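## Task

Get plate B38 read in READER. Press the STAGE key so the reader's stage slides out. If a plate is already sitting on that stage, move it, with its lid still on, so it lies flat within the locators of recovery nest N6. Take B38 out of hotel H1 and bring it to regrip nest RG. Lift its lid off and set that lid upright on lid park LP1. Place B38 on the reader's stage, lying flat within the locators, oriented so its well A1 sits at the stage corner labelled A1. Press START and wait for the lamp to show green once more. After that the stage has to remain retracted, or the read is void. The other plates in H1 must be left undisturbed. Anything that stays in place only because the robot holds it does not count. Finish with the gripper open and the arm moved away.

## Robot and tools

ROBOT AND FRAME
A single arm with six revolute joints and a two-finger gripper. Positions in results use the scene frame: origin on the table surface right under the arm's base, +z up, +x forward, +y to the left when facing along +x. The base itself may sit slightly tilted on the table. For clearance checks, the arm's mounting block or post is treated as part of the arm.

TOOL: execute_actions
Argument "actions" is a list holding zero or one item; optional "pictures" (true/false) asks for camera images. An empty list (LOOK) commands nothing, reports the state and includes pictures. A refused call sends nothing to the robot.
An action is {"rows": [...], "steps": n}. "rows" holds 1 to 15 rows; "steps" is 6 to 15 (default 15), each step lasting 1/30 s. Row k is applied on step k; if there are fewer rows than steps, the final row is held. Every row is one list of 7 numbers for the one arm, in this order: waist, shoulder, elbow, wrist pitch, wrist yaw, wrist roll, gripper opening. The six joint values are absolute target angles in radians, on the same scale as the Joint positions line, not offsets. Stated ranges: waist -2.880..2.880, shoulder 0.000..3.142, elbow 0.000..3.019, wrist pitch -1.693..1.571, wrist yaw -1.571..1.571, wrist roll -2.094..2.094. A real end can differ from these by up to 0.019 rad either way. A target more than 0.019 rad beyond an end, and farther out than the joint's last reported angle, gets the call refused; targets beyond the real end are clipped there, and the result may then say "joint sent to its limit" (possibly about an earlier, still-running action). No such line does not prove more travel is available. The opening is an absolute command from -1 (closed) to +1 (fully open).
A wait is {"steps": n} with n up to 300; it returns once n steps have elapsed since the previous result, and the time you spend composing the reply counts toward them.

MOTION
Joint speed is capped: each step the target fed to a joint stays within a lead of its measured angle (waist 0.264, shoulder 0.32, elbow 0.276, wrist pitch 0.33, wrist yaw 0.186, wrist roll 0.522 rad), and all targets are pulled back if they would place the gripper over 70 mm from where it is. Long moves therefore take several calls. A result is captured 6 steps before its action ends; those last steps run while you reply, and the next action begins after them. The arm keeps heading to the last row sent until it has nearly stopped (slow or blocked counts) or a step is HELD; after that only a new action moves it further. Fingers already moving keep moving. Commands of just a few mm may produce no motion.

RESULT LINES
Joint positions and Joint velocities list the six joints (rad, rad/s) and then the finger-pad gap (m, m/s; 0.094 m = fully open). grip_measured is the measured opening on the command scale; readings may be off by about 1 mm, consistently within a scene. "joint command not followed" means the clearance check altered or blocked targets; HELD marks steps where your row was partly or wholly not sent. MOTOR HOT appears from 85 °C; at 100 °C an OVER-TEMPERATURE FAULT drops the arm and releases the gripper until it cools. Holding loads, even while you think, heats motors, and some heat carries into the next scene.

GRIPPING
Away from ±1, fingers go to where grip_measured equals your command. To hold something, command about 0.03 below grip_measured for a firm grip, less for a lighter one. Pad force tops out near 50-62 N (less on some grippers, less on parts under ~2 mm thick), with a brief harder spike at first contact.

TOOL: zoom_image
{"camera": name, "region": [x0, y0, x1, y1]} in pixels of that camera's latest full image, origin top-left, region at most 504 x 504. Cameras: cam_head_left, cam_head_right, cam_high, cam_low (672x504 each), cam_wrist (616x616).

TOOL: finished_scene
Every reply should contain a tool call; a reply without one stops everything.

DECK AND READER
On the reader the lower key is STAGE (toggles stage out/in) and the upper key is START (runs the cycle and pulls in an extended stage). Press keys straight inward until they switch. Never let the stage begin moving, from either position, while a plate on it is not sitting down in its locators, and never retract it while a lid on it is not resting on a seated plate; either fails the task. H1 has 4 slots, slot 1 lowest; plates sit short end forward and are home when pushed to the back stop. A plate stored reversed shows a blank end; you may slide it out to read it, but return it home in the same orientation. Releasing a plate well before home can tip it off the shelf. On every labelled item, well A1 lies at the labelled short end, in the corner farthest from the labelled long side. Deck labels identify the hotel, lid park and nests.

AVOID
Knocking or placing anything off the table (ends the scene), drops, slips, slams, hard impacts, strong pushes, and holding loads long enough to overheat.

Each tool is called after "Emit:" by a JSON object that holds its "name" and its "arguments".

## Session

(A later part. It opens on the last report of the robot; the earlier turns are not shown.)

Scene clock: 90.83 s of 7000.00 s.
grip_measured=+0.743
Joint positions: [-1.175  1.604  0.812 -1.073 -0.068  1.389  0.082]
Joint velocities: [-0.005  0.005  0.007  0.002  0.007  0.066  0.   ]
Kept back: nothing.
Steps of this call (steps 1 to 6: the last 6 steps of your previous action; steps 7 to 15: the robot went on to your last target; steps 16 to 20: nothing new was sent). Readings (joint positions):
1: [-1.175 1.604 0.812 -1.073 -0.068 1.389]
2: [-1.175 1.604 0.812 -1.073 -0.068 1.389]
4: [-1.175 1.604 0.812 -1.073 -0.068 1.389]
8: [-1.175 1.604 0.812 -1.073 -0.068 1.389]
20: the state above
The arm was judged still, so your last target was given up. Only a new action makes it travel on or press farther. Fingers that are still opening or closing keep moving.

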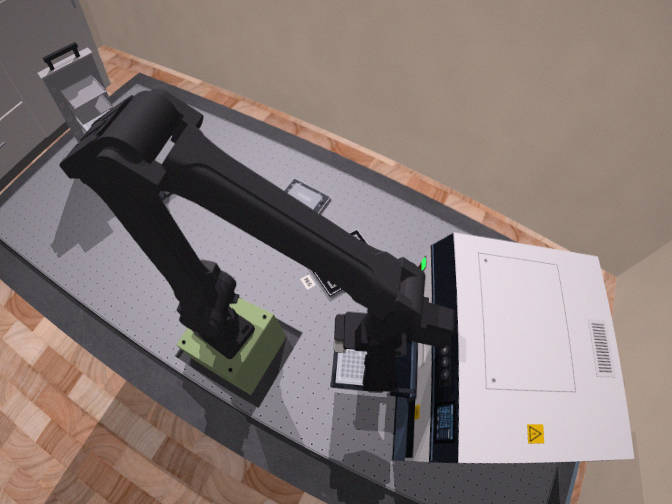

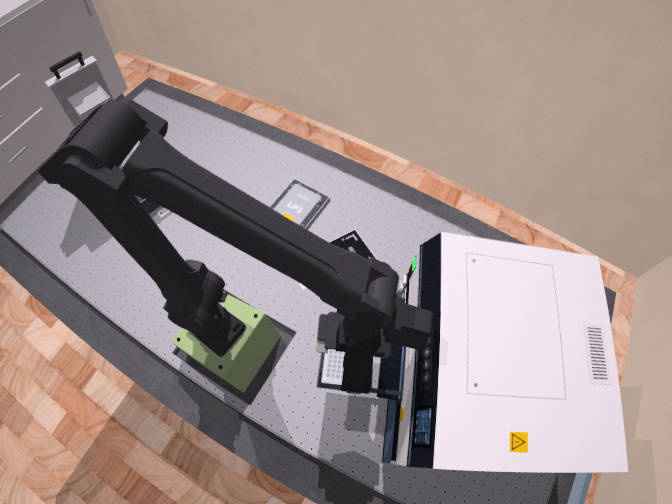

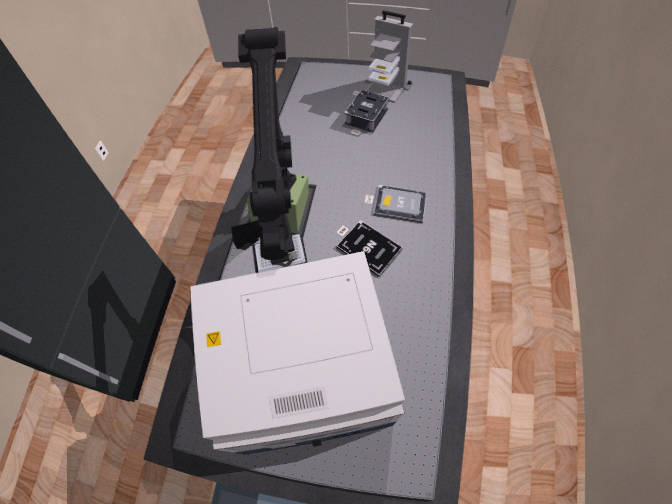

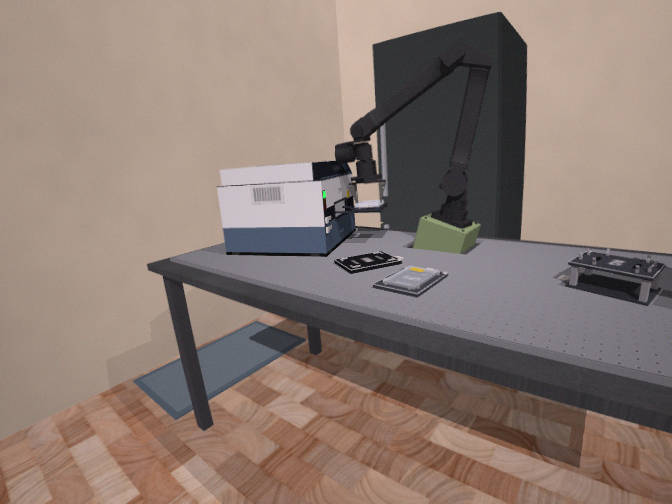

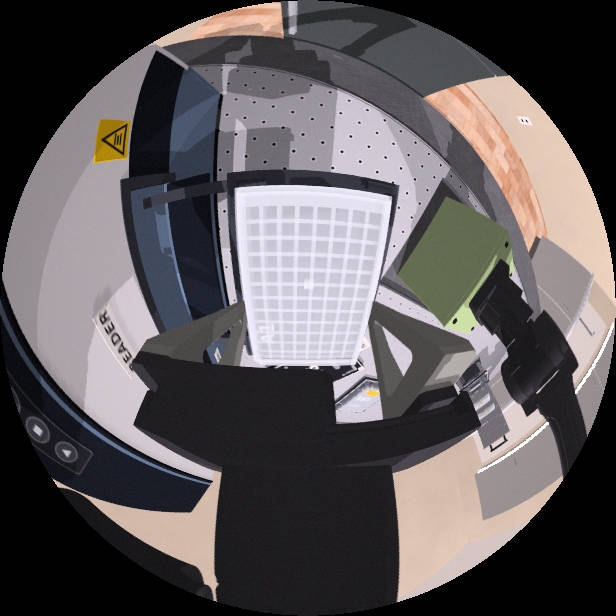

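Releasing and lifting straight up.

Emit:
{"name": "execute_actions", "arguments": {"actions": [{"rows":[[-1.175,1.604,0.812,-1.073,-0.068,1.389,1]],"steps":15}]}}

Emit:
{"name": "execute_actions", "arguments": {"actions": [{"rows":[[-1.175,1.55,0.92,-1.19,-0.068,1.389,1]],"steps":15}]}}

Emit:
{"name": "execute_actions", "arguments": {"actions": [{"rows":[[-1.175,1.3,0.8,-1.19,-0.068,1.389,1]],"steps":15}]}}

Emit:
{"name": "execute_actions", "arguments": {"actions": [{"steps":20}], "pictures": true}}

Emit:
{"name": "zoom_image", "arguments": {"camera": "cam_low", "region": [320, 120, 430, 230]}}

Emit:
{"name": "zoom_image", "arguments": {"camera": "cam_high", "region": [210, 190, 330, 290]}}

Scene clock: 91.43 s of 7000.00 s.
grip_measured=+1.000
Joint positions: [-1.175  1.604  0.812 -1.073 -0.068  1.389  0.094]
Joint velocities: [-0.005 -0.015 -0.007  0.007  0.022 -0.007  0.   ]
Steps of this call (steps 1 to 9: nothing new was sent; steps 10 to 18: the first 9 steps of this action). Readings (joint positions):
10: [-1.175 1.604 0.812 -1.073 -0.068 1.389]
11: [-1.175 1.604 0.812 -1.073 -0.068 1.389]
13: [-1.175 1.604 0.812 -1.073 -0.068 1.389]
17: [-1.175 1.604 0.812 -1.073 -0.068 1.389]
18: the state above

Scene clock: 91.93 s of 7000.00 s.
grip_measured=+1.000
Joint positions: [-1.175  1.557  0.874 -1.179 -0.068  1.389  0.094]
Joint velocities: [ 0.005 -0.044  0.027 -0.027 -0.037 -0.022  0.   ]
Steps of this call (steps 1 to 6: the last 6 steps of your previous action; steps 7 to 15: the first 9 steps of this action). Readings (joint positions):
7: [-1.175 1.603 0.818 -1.095 -0.068 1.389]
8: [-1.175 1.600 0.828 -1.130 -0.068 1.389]
10: [-1.175 1.586 0.848 -1.164 -0.068 1.389]
14: [-1.175 1.559 0.872 -1.178 -0.068 1.389]
15: the state above

Scene clock: 92.43 s of 7000.00 s.
grip_measured=+1.000
Joint positions: [-1.175  1.255  0.799 -1.189 -0.068  1.389  0.094]
Joint velocities: [-0.015  0.024 -0.007 -0.002 -0.037  0.007  0.   ]
Steps of this call (steps 1 to 6: the last 6 steps of your previous action; steps 7 to 15: the first 9 steps of this action). Readings (joint positions):
7: [-1.175 1.538 0.864 -1.178 -0.068 1.389]
8: [-1.175 1.499 0.842 -1.176 -0.068 1.389]
10: [-1.175 1.387 0.804 -1.183 -0.068 1.389]
14: [-1.175 1.258 0.799 -1.188 -0.068 1.389]
15: the state above

Scene clock: 93.10 s of 7000.00 s.
grip_measured=+1.000
Joint positions: [-1.175  1.298  0.799 -1.189 -0.068  1.389  0.094]
Joint velocities: [-0.005  0.005 -0.007  0.007  0.037 -0.007  0.   ]
Kept back: nothing.
Steps of this call (steps 1 to 6: the last 6 steps of your previous action; steps 7 to 20: the robot went on to your last target). Readings (joint positions):
1: [-1.175 1.260 0.799 -1.189 -0.068 1.389]
2: [-1.175 1.267 0.799 -1.189 -0.068 1.389]
4: [-1.175 1.284 0.799 -1.189 -0.068 1.389]
8: [-1.175 1.298 0.799 -1.189 -0.068 1.389]
20: the state above

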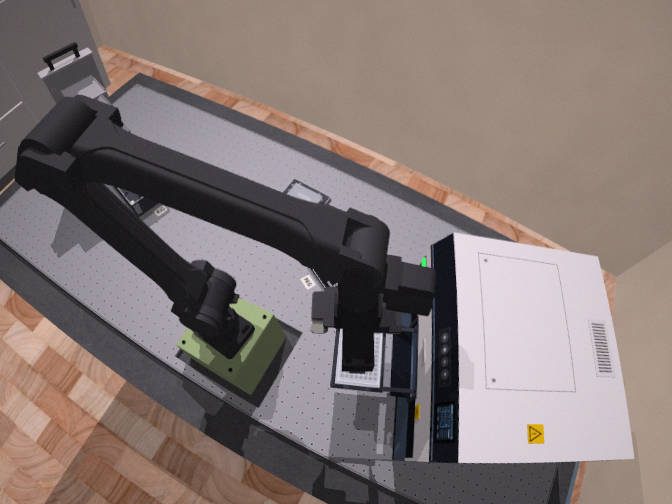

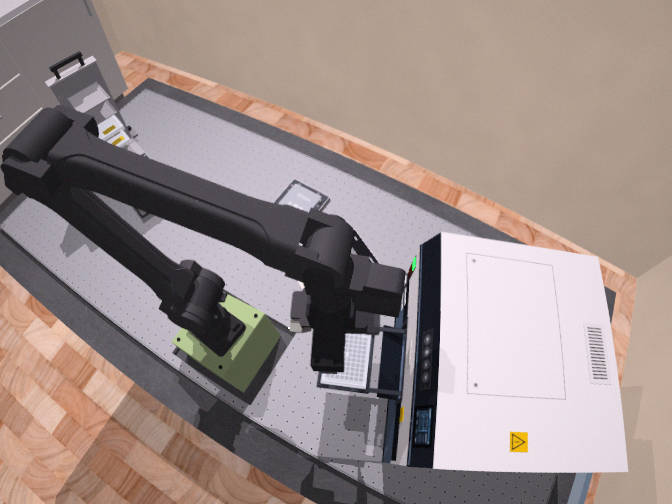

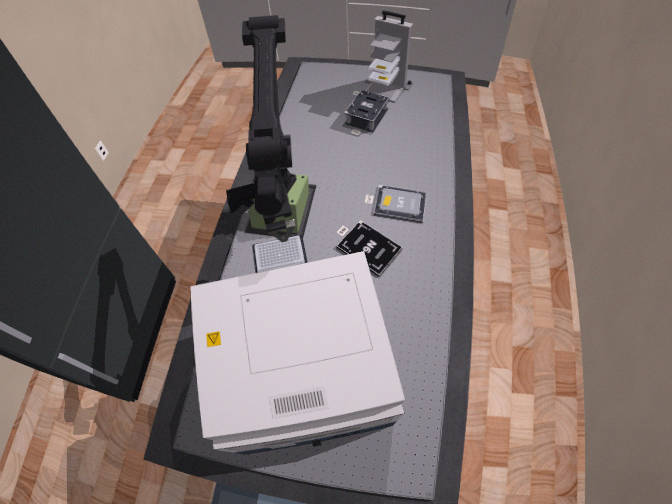

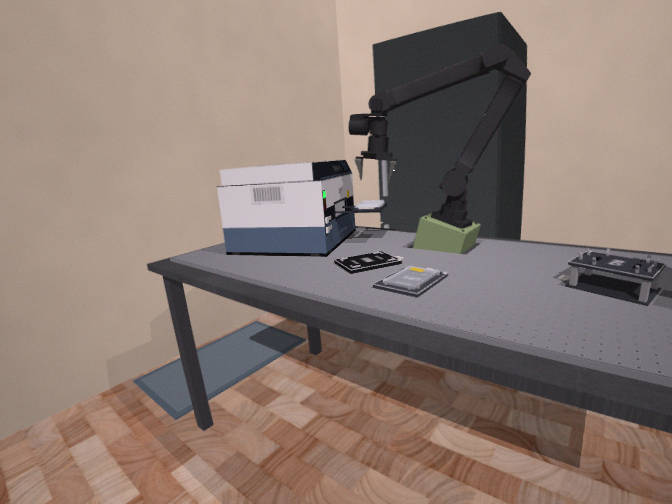

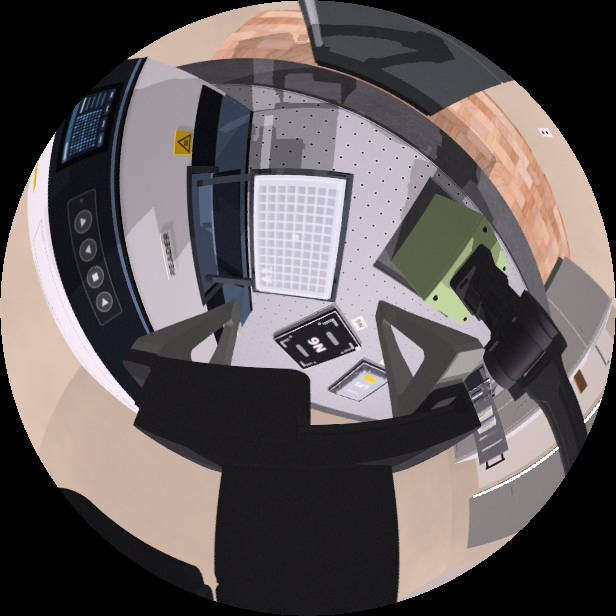

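Region (320, 120, 430, 230) of cam_low's 672x504 image, scaled by 4.582, with more detail than that image has.

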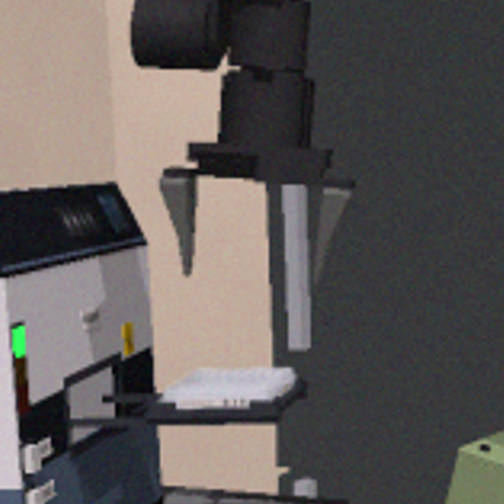

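Region (210, 190, 330, 290) of cam_high's 672x504 image, scaled by 4.200, with more detail than that image has.

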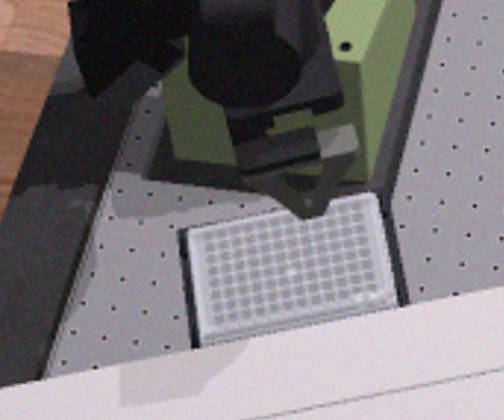

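The plate looks seated. On to START.

Emit:
{"name": "execute_actions", "arguments": {"actions": [{"rows":[[-0.2,1.4,0.5,0.8,0.2,0,-1]],"steps":15}]}}

Emit:
{"name": "execute_actions", "arguments": {"actions": [{"steps":40}]}}

Emit:
{"name": "execute_actions", "arguments": {"actions": [{"rows":[[-0.45,1.8,0.15,1.3,0.55,0,-1]],"steps":15}]}}

Emit:
{"name": "execute_actions", "arguments": {"actions": [{"steps":30}]}}

Emit:
{"name": "execute_actions", "arguments": {"actions": [{"rows":[[-0.45,2.0,0.27,1.36,0.55,0,-1]],"steps":15}]}}

Emit:
{"name": "execute_actions", "arguments": {"actions": [{"steps":30}], "pictures": true}}

Emit:
{"name": "zoom_image", "arguments": {"camera": "cam_low", "region": [300, 170, 410, 260]}}

Scene clock: 93.73 s of 7000.00 s.
grip_measured=-0.962
Joint positions: [-0.738  1.346  0.555 -0.572  0.234  0.804  0.002]
Joint velocities: [ 2.037  0.239 -0.344  2.464 -0.432 -2.    -0.028]
Steps of this call (steps 1 to 10: the robot went on to your last target; steps 11 to 19: the first 9 steps of this action). Readings (joint positions):
11: [-1.163 1.299 0.781 -1.154 -0.020 1.350]
12: [-1.137 1.300 0.748 -1.091 0.035 1.301]
14: [-1.051 1.320 0.660 -0.964 0.128 1.188]
18: [-0.804 1.341 0.565 -0.657 0.256 0.878]
19: the state above

Scene clock: 95.07 s of 7000.00 s.
grip_measured=-0.976
Joint positions: [-0.187  1.4    0.507  0.781  0.196  0.015  0.001]
Joint velocities: [-0.005  0.005  0.007  0.007  0.037 -0.066  0.001]
Kept back: nothing.
Steps of this call (steps 1 to 6: the last 6 steps of your previous action; steps 7 to 40: the robot went on to your last target). Readings (joint positions):
1: [-0.667 1.356 0.544 -0.488 0.222 0.729]
2: [-0.596 1.367 0.535 -0.406 0.215 0.656]
4: [-0.454 1.387 0.524 -0.250 0.208 0.515]
8: [-0.219 1.404 0.509 0.118 0.199 0.245]
40: the state above

Scene clock: 95.37 s of 7000.00 s.
grip_measured=-0.976
Joint positions: [-0.356  1.667  0.271  1.11   0.488  0.015  0.001]
Joint velocities: [-0.757  1.333 -1.043  1.453  0.886 -0.11  -0.001]
Steps of this call (steps 1 to 9: the first 9 steps of this action). Readings (joint positions):
1: [-0.190 1.408 0.498 0.802 0.218 0.015]
2: [-0.202 1.422 0.482 0.841 0.246 0.015]
4: [-0.240 1.471 0.434 0.908 0.306 0.015]
8: [-0.330 1.622 0.308 1.062 0.453 0.015]
9: the state above

Scene clock: 96.37 s of 7000.00 s.
grip_measured=-0.976
Joint positions: [-0.455  1.815  0.139  1.281  0.55   0.015  0.001]
Joint velocities: [-0.005 -0.015  0.007 -0.002  0.051 -0.051  0.001]
Kept back: nothing.
Steps of this call (steps 1 to 6: the last 6 steps of your previous action; steps 7 to 30: the robot went on to your last target). Readings (joint positions):
1: [-0.383 1.714 0.233 1.162 0.518 0.015]
2: [-0.411 1.758 0.197 1.205 0.537 0.015]
4: [-0.448 1.815 0.149 1.243 0.549 0.015]
8: [-0.455 1.821 0.139 1.273 0.550 0.015]
30: the state above
The arm was judged still, so your last target was given up. Only a new action makes it travel on or press farther. Fingers that are still opening or closing keep moving.

Scene clock: 96.67 s of 7000.00 s.
grip_measured=-0.976
Joint positions: [-0.455  2.018  0.273  1.338  0.551  0.014  0.001]
Joint velocities: [-0.005  0.005  0.012  0.046 -0.007 -0.037 -0.001]
Steps of this call (steps 1 to 9: the first 9 steps of this action). Readings (joint positions):
1: [-0.455 1.831 0.148 1.296 0.551 0.014]
2: [-0.455 1.871 0.169 1.319 0.551 0.014]
4: [-0.455 1.960 0.230 1.335 0.551 0.014]
8: [-0.455 2.019 0.274 1.336 0.551 0.014]
9: the state above

Scene clock: 97.67 s of 7000.00 s.
grip_measured=-0.976
Joint positions: [-0.455  2.018  0.273  1.341  0.551  0.014  0.001]
Joint velocities: [-0.005 -0.005  0.007  0.007 -0.051 -0.066  0.001]
Kept back: nothing.
Steps of this call (steps 1 to 6: the last 6 steps of your previous action; steps 7 to 15: the robot went on to your last target; steps 16 to 30: nothing new was sent). Readings (joint positions):
1: [-0.455 2.018 0.273 1.339 0.551 0.014]
2: [-0.455 2.018 0.273 1.340 0.551 0.014]
4: [-0.455 2.018 0.273 1.341 0.551 0.014]
8: [-0.455 2.018 0.273 1.341 0.551 0.014]
30: the state above
The arm was judged still, so your last target was given up. Only a new action makes it travel on or press farther. Fingers that are still opening or closing keep moving.

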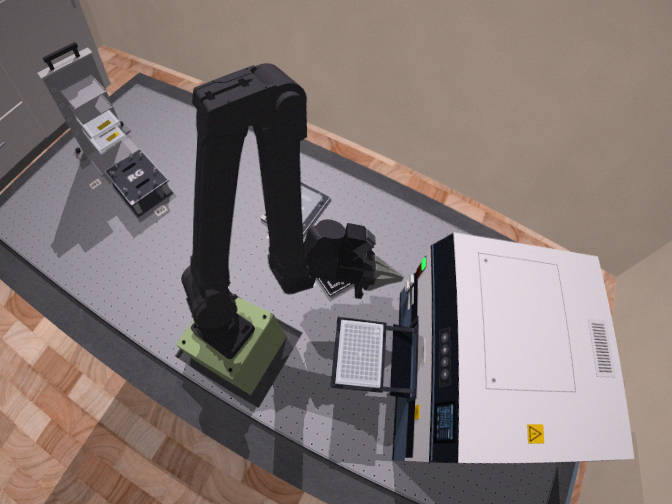

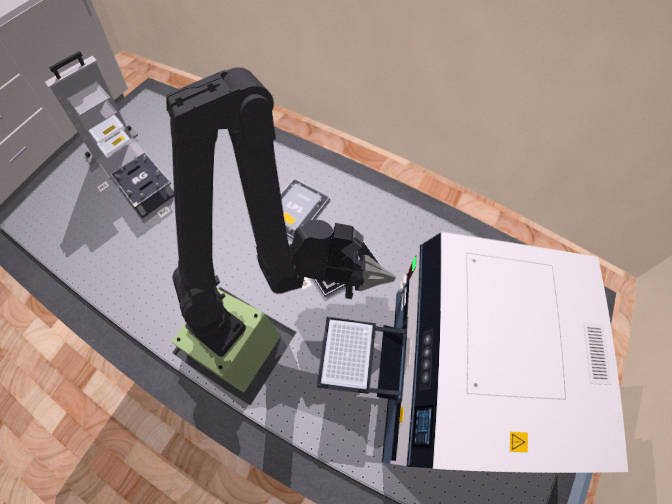

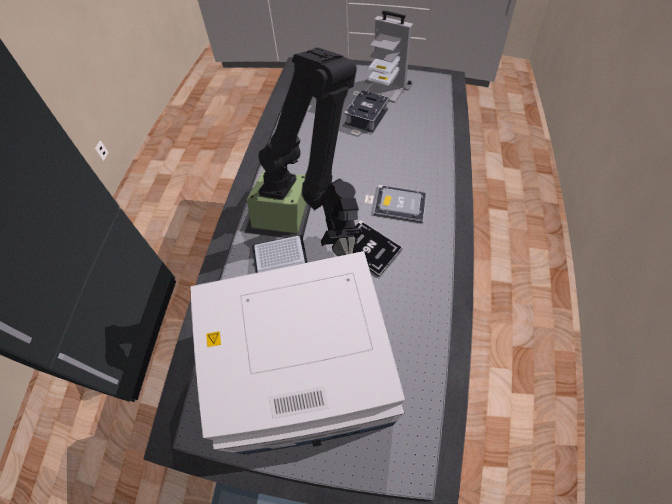

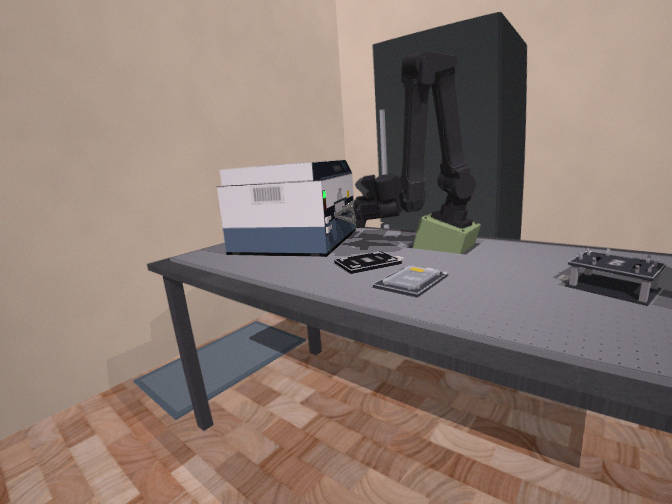

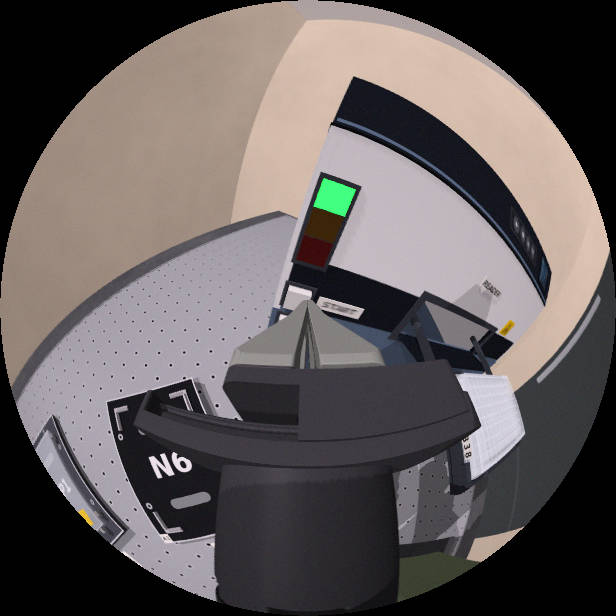

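Region (300, 170, 410, 260) of cam_low's 672x504 image, scaled by 4.582, with more detail than that image has; it fills the top 412 rows of this view, and the rest is white.

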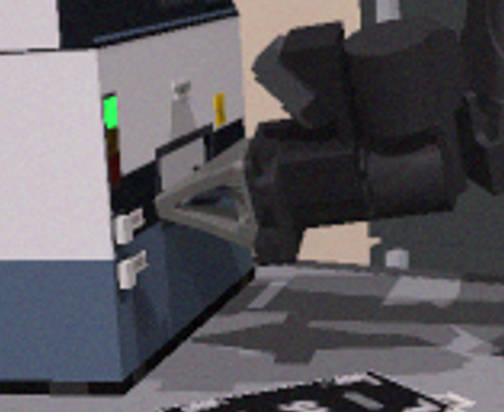

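Slightly high, so I'll push with a bit lower pitch.

Emit:
{"name": "execute_actions", "arguments": {"actions": [{"rows":[[-0.47,2.02,0.38,1.2,0.55,0,-1]],"steps":15}]}}

Emit:
{"name": "execute_actions", "arguments": {"actions": [{"steps":20}], "pictures": true}}

Emit:
{"name": "zoom_image", "arguments": {"camera": "cam_low", "region": [300, 170, 410, 260]}}

Scene clock: 98.17 s of 7000.00 s.
grip_measured=-0.976
Joint positions: [-0.455  2.02   0.359  1.212  0.553  0.014  0.001]
Joint velocities: [-0.015  0.005  0.002 -0.002 -0.037  0.022 -0.   ]
Steps of this call (steps 1 to 6: nothing new was sent; steps 7 to 15: the first 9 steps of this action). Readings (joint positions):
7: [-0.455 2.018 0.282 1.315 0.551 0.014]
8: [-0.455 2.018 0.299 1.272 0.551 0.014]
10: [-0.456 2.020 0.342 1.225 0.551 0.014]
14: [-0.455 2.020 0.359 1.212 0.552 0.014]
15: the state above

Scene clock: 98.83 s of 7000.00 s.
grip_measured=-0.976
Joint positions: [-0.455  2.02   0.359  1.212  0.552  0.014  0.001]
Joint velocities: [-0.015  0.024  0.002 -0.002  0.022 -0.007  0.   ]
Kept back: nothing.
Steps of this call (steps 1 to 6: the last 6 steps of your previous action; steps 7 to 15: the robot went on to your last target; steps 16 to 20: nothing new was sent). Readings (joint positions):
1: [-0.455 2.020 0.359 1.212 0.552 0.014]
2: [-0.455 2.020 0.359 1.212 0.552 0.014]
4: [-0.455 2.020 0.359 1.212 0.552 0.014]
8: [-0.455 2.020 0.359 1.212 0.552 0.014]
20: the state above
The arm was judged still, so your last target was given up. Only a new action makes it travel on or press farther. Fingers that are still opening or closing keep moving.

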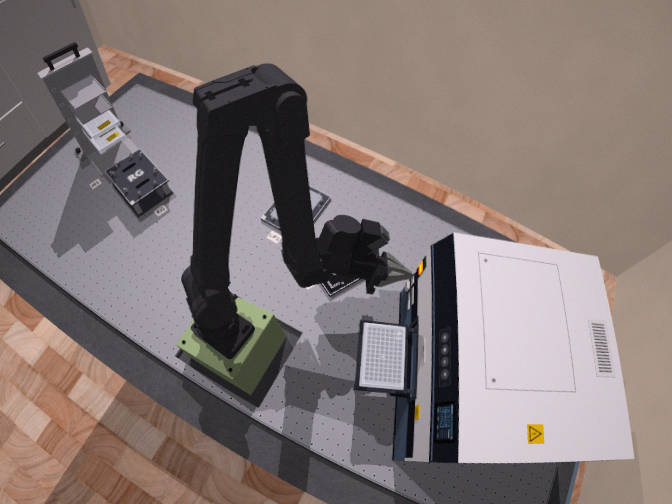

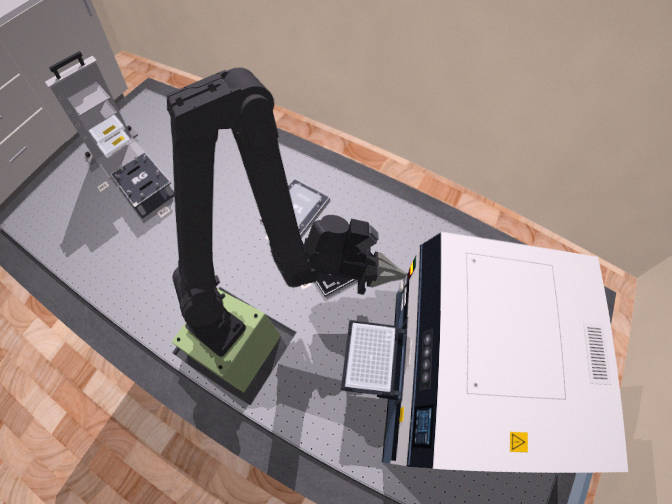

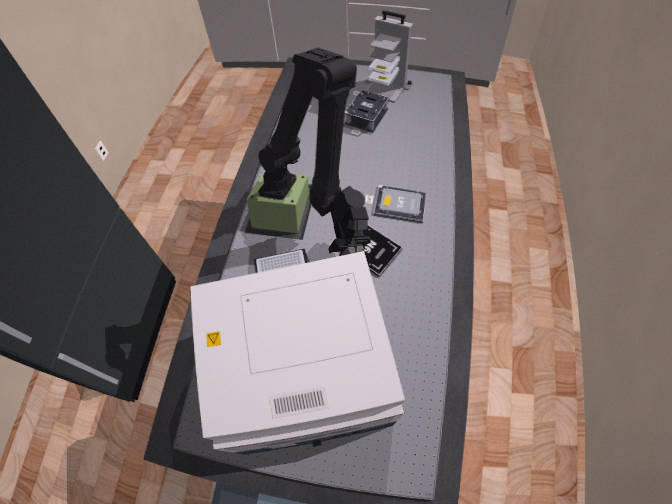

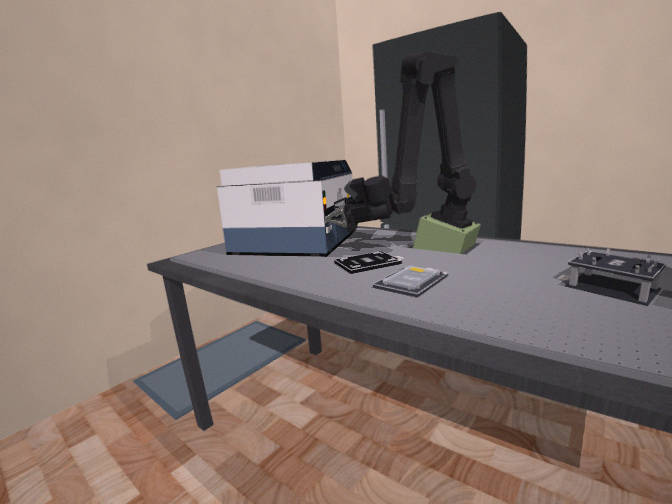

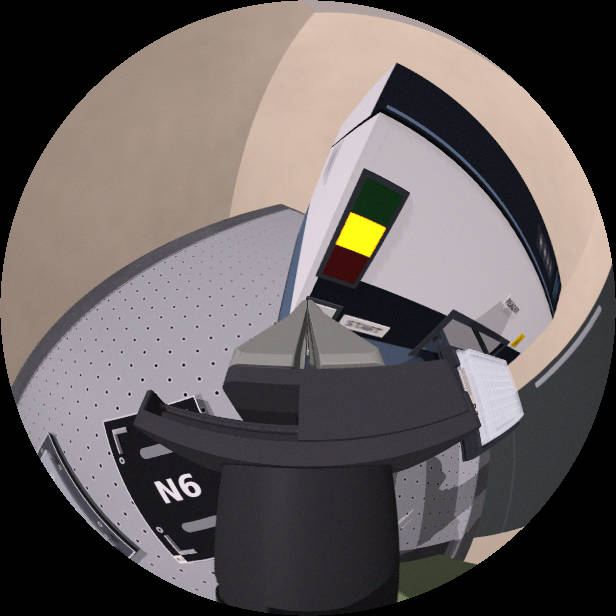

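Region (300, 170, 410, 260) of cam_low's 672x504 image, scaled by 4.582, with more detail than that image has; it fills the top 412 rows of this view, and the rest is white.

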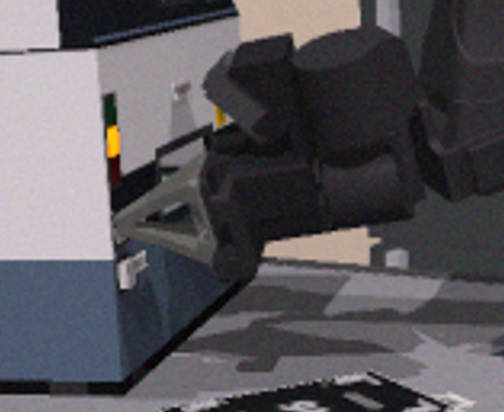

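Emit:
{"name": "execute_actions", "arguments": {"actions": [{"rows":[[-0.38,2.0,0.25,1.3,0.55,0,-1]],"steps":15}]}}

Emit:
{"name": "execute_actions", "arguments": {"actions": [{"rows":[[-0.2,1.4,0.4,0.8,0.2,0,-1]],"steps":15}]}}

Emit:
{"name": "execute_actions", "arguments": {"actions": [{"steps":300}]}}

Emit:
{"name": "execute_actions", "arguments": {"actions": [{"steps":300}]}}

Emit:
{"name": "execute_actions", "arguments": {"actions": [{"steps":240}], "pictures": true}}

Scene clock: 99.53 s of 7000.00 s.
grip_measured=-0.976
Joint positions: [-0.382  2.016  0.246  1.28   0.552  0.014  0.001]
Joint velocities: [-0.005  0.005  0.002  0.066 -0.081  0.051  0.001]
Steps of this call (steps 1 to 12: nothing new was sent; steps 13 to 21: the first 9 steps of this action). Readings (joint positions):
13: [-0.449 2.020 0.348 1.226 0.552 0.014]
14: [-0.436 2.019 0.324 1.249 0.552 0.014]
16: [-0.403 2.016 0.273 1.271 0.552 0.014]
20: [-0.382 2.016 0.245 1.277 0.552 0.014]
21: the state above

Scene clock: 100.03 s of 7000.00 s.
grip_measured=-0.976
Joint positions: [-0.225  1.586  0.354  0.874  0.218  0.014  0.001]
Joint velocities: [ 0.259 -1.871  0.173 -0.681 -0.315  0.037 -0.   ]
Steps of this call (steps 1 to 6: the last 6 steps of your previous action; steps 7 to 15: the first 9 steps of this action). Readings (joint positions):
7: [-0.377 2.003 0.251 1.246 0.513 0.014]
8: [-0.361 1.971 0.260 1.182 0.463 0.014]
10: [-0.313 1.881 0.292 1.058 0.355 0.014]
14: [-0.235 1.649 0.347 0.897 0.231 0.014]
15: the state above

Scene clock: 110.03 s of 7000.00 s.
grip_measured=-0.976
Joint positions: [-0.207  1.398  0.379  0.805  0.203  0.014  0.001]
Joint velocities: [-0.015  0.015  0.002 -0.032 -0.007  0.007  0.   ]
Kept back: nothing.
Steps of this call (steps 1 to 6: the last 6 steps of your previous action; steps 7 to 30: the robot went on to your last target; steps 31 to 300: nothing new was sent). Readings (joint positions):
1: [-0.217 1.522 0.360 0.852 0.210 0.014]
2: [-0.212 1.464 0.366 0.835 0.205 0.014]
4: [-0.207 1.383 0.375 0.825 0.203 0.014]
8: [-0.207 1.368 0.379 0.816 0.203 0.014]
300: the state above
The arm was judged still, so your last target was given up. Only a new action makes it travel on or press farther. Fingers that are still opening or closing keep moving.

Scene clock: 120.03 s of 7000.00 s.
grip_measured=-0.976
Joint positions: [-0.207  1.398  0.379  0.805  0.203  0.014  0.001]
Joint velocities: [-0.015  0.005 -0.007 -0.002 -0.066  0.037  0.   ]
Kept back: nothing.
Steps of this call (steps 1 to 300: nothing new was sent). Readings (joint positions):
1: [-0.207 1.398 0.379 0.805 0.203 0.014]
2: [-0.207 1.398 0.379 0.805 0.203 0.014]
4: [-0.207 1.398 0.379 0.805 0.203 0.014]
8: [-0.207 1.398 0.379 0.805 0.203 0.014]
300: the state above

Scene clock: 128.03 s of 7000.00 s.
grip_measured=-0.976
Joint positions: [-0.207  1.398  0.379  0.805  0.203  0.014  0.001]
Joint velocities: [-0.005 -0.005  0.017  0.022 -0.022  0.095 -0.   ]
Kept back: nothing.
Steps of this call (steps 1 to 240: nothing new was sent). Readings (joint positions):
1: [-0.207 1.398 0.379 0.805 0.203 0.014]
2: [-0.207 1.398 0.379 0.805 0.203 0.014]
4: [-0.207 1.398 0.379 0.805 0.203 0.014]
8: [-0.207 1.398 0.379 0.805 0.203 0.014]
240: the state above

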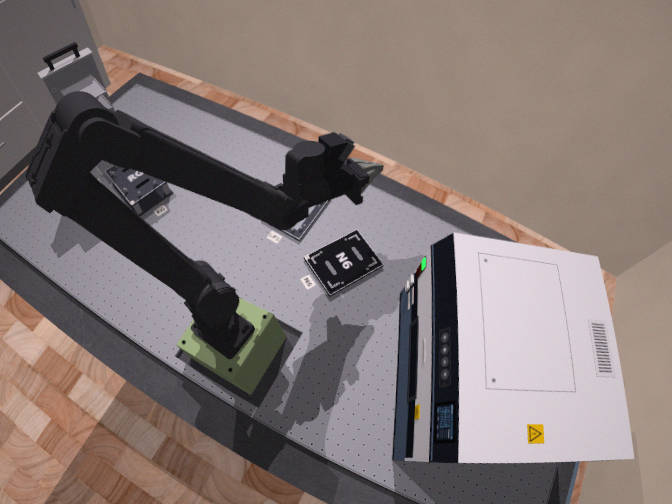

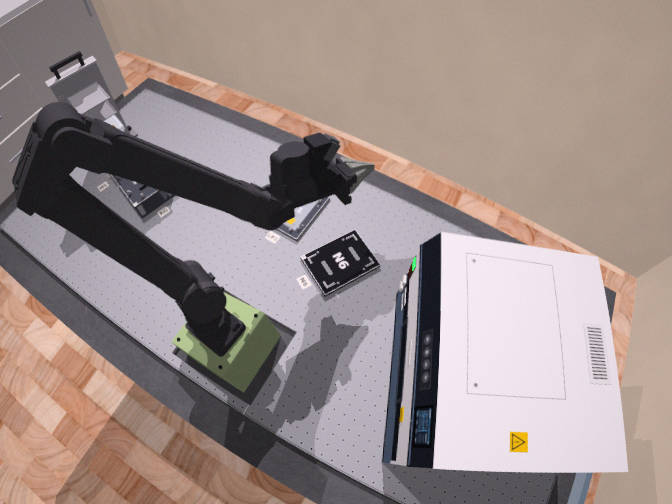

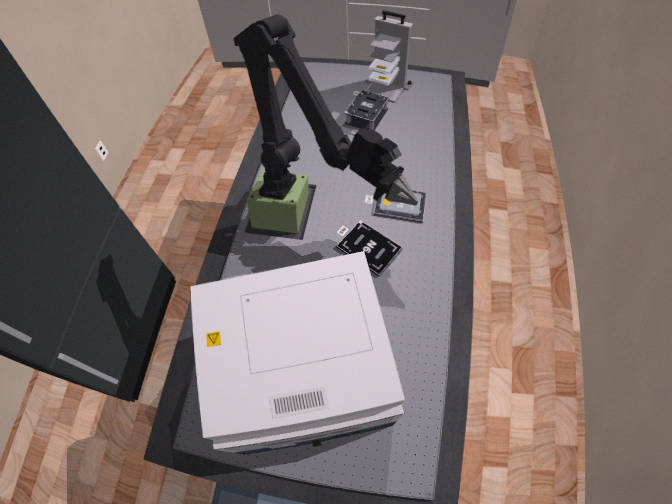

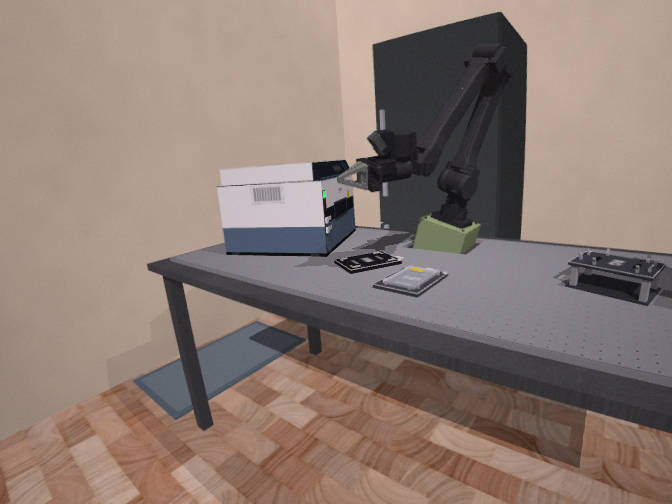

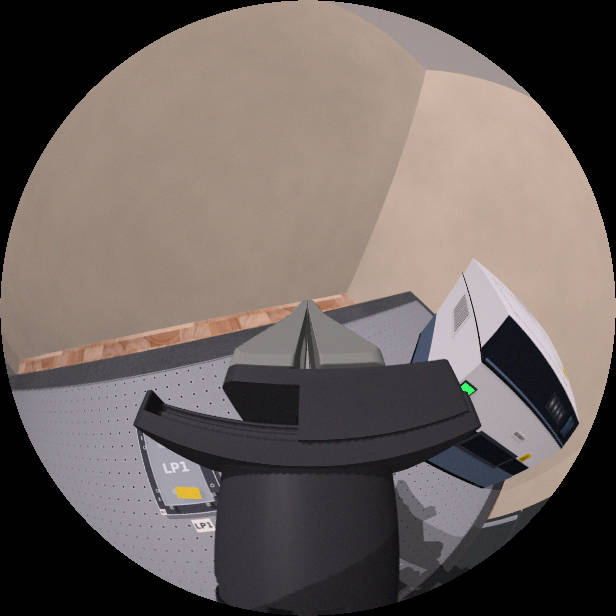

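Emit:
{"name": "finished_scene", "arguments": {"scene": 2}}

The scene is finished: the task was done.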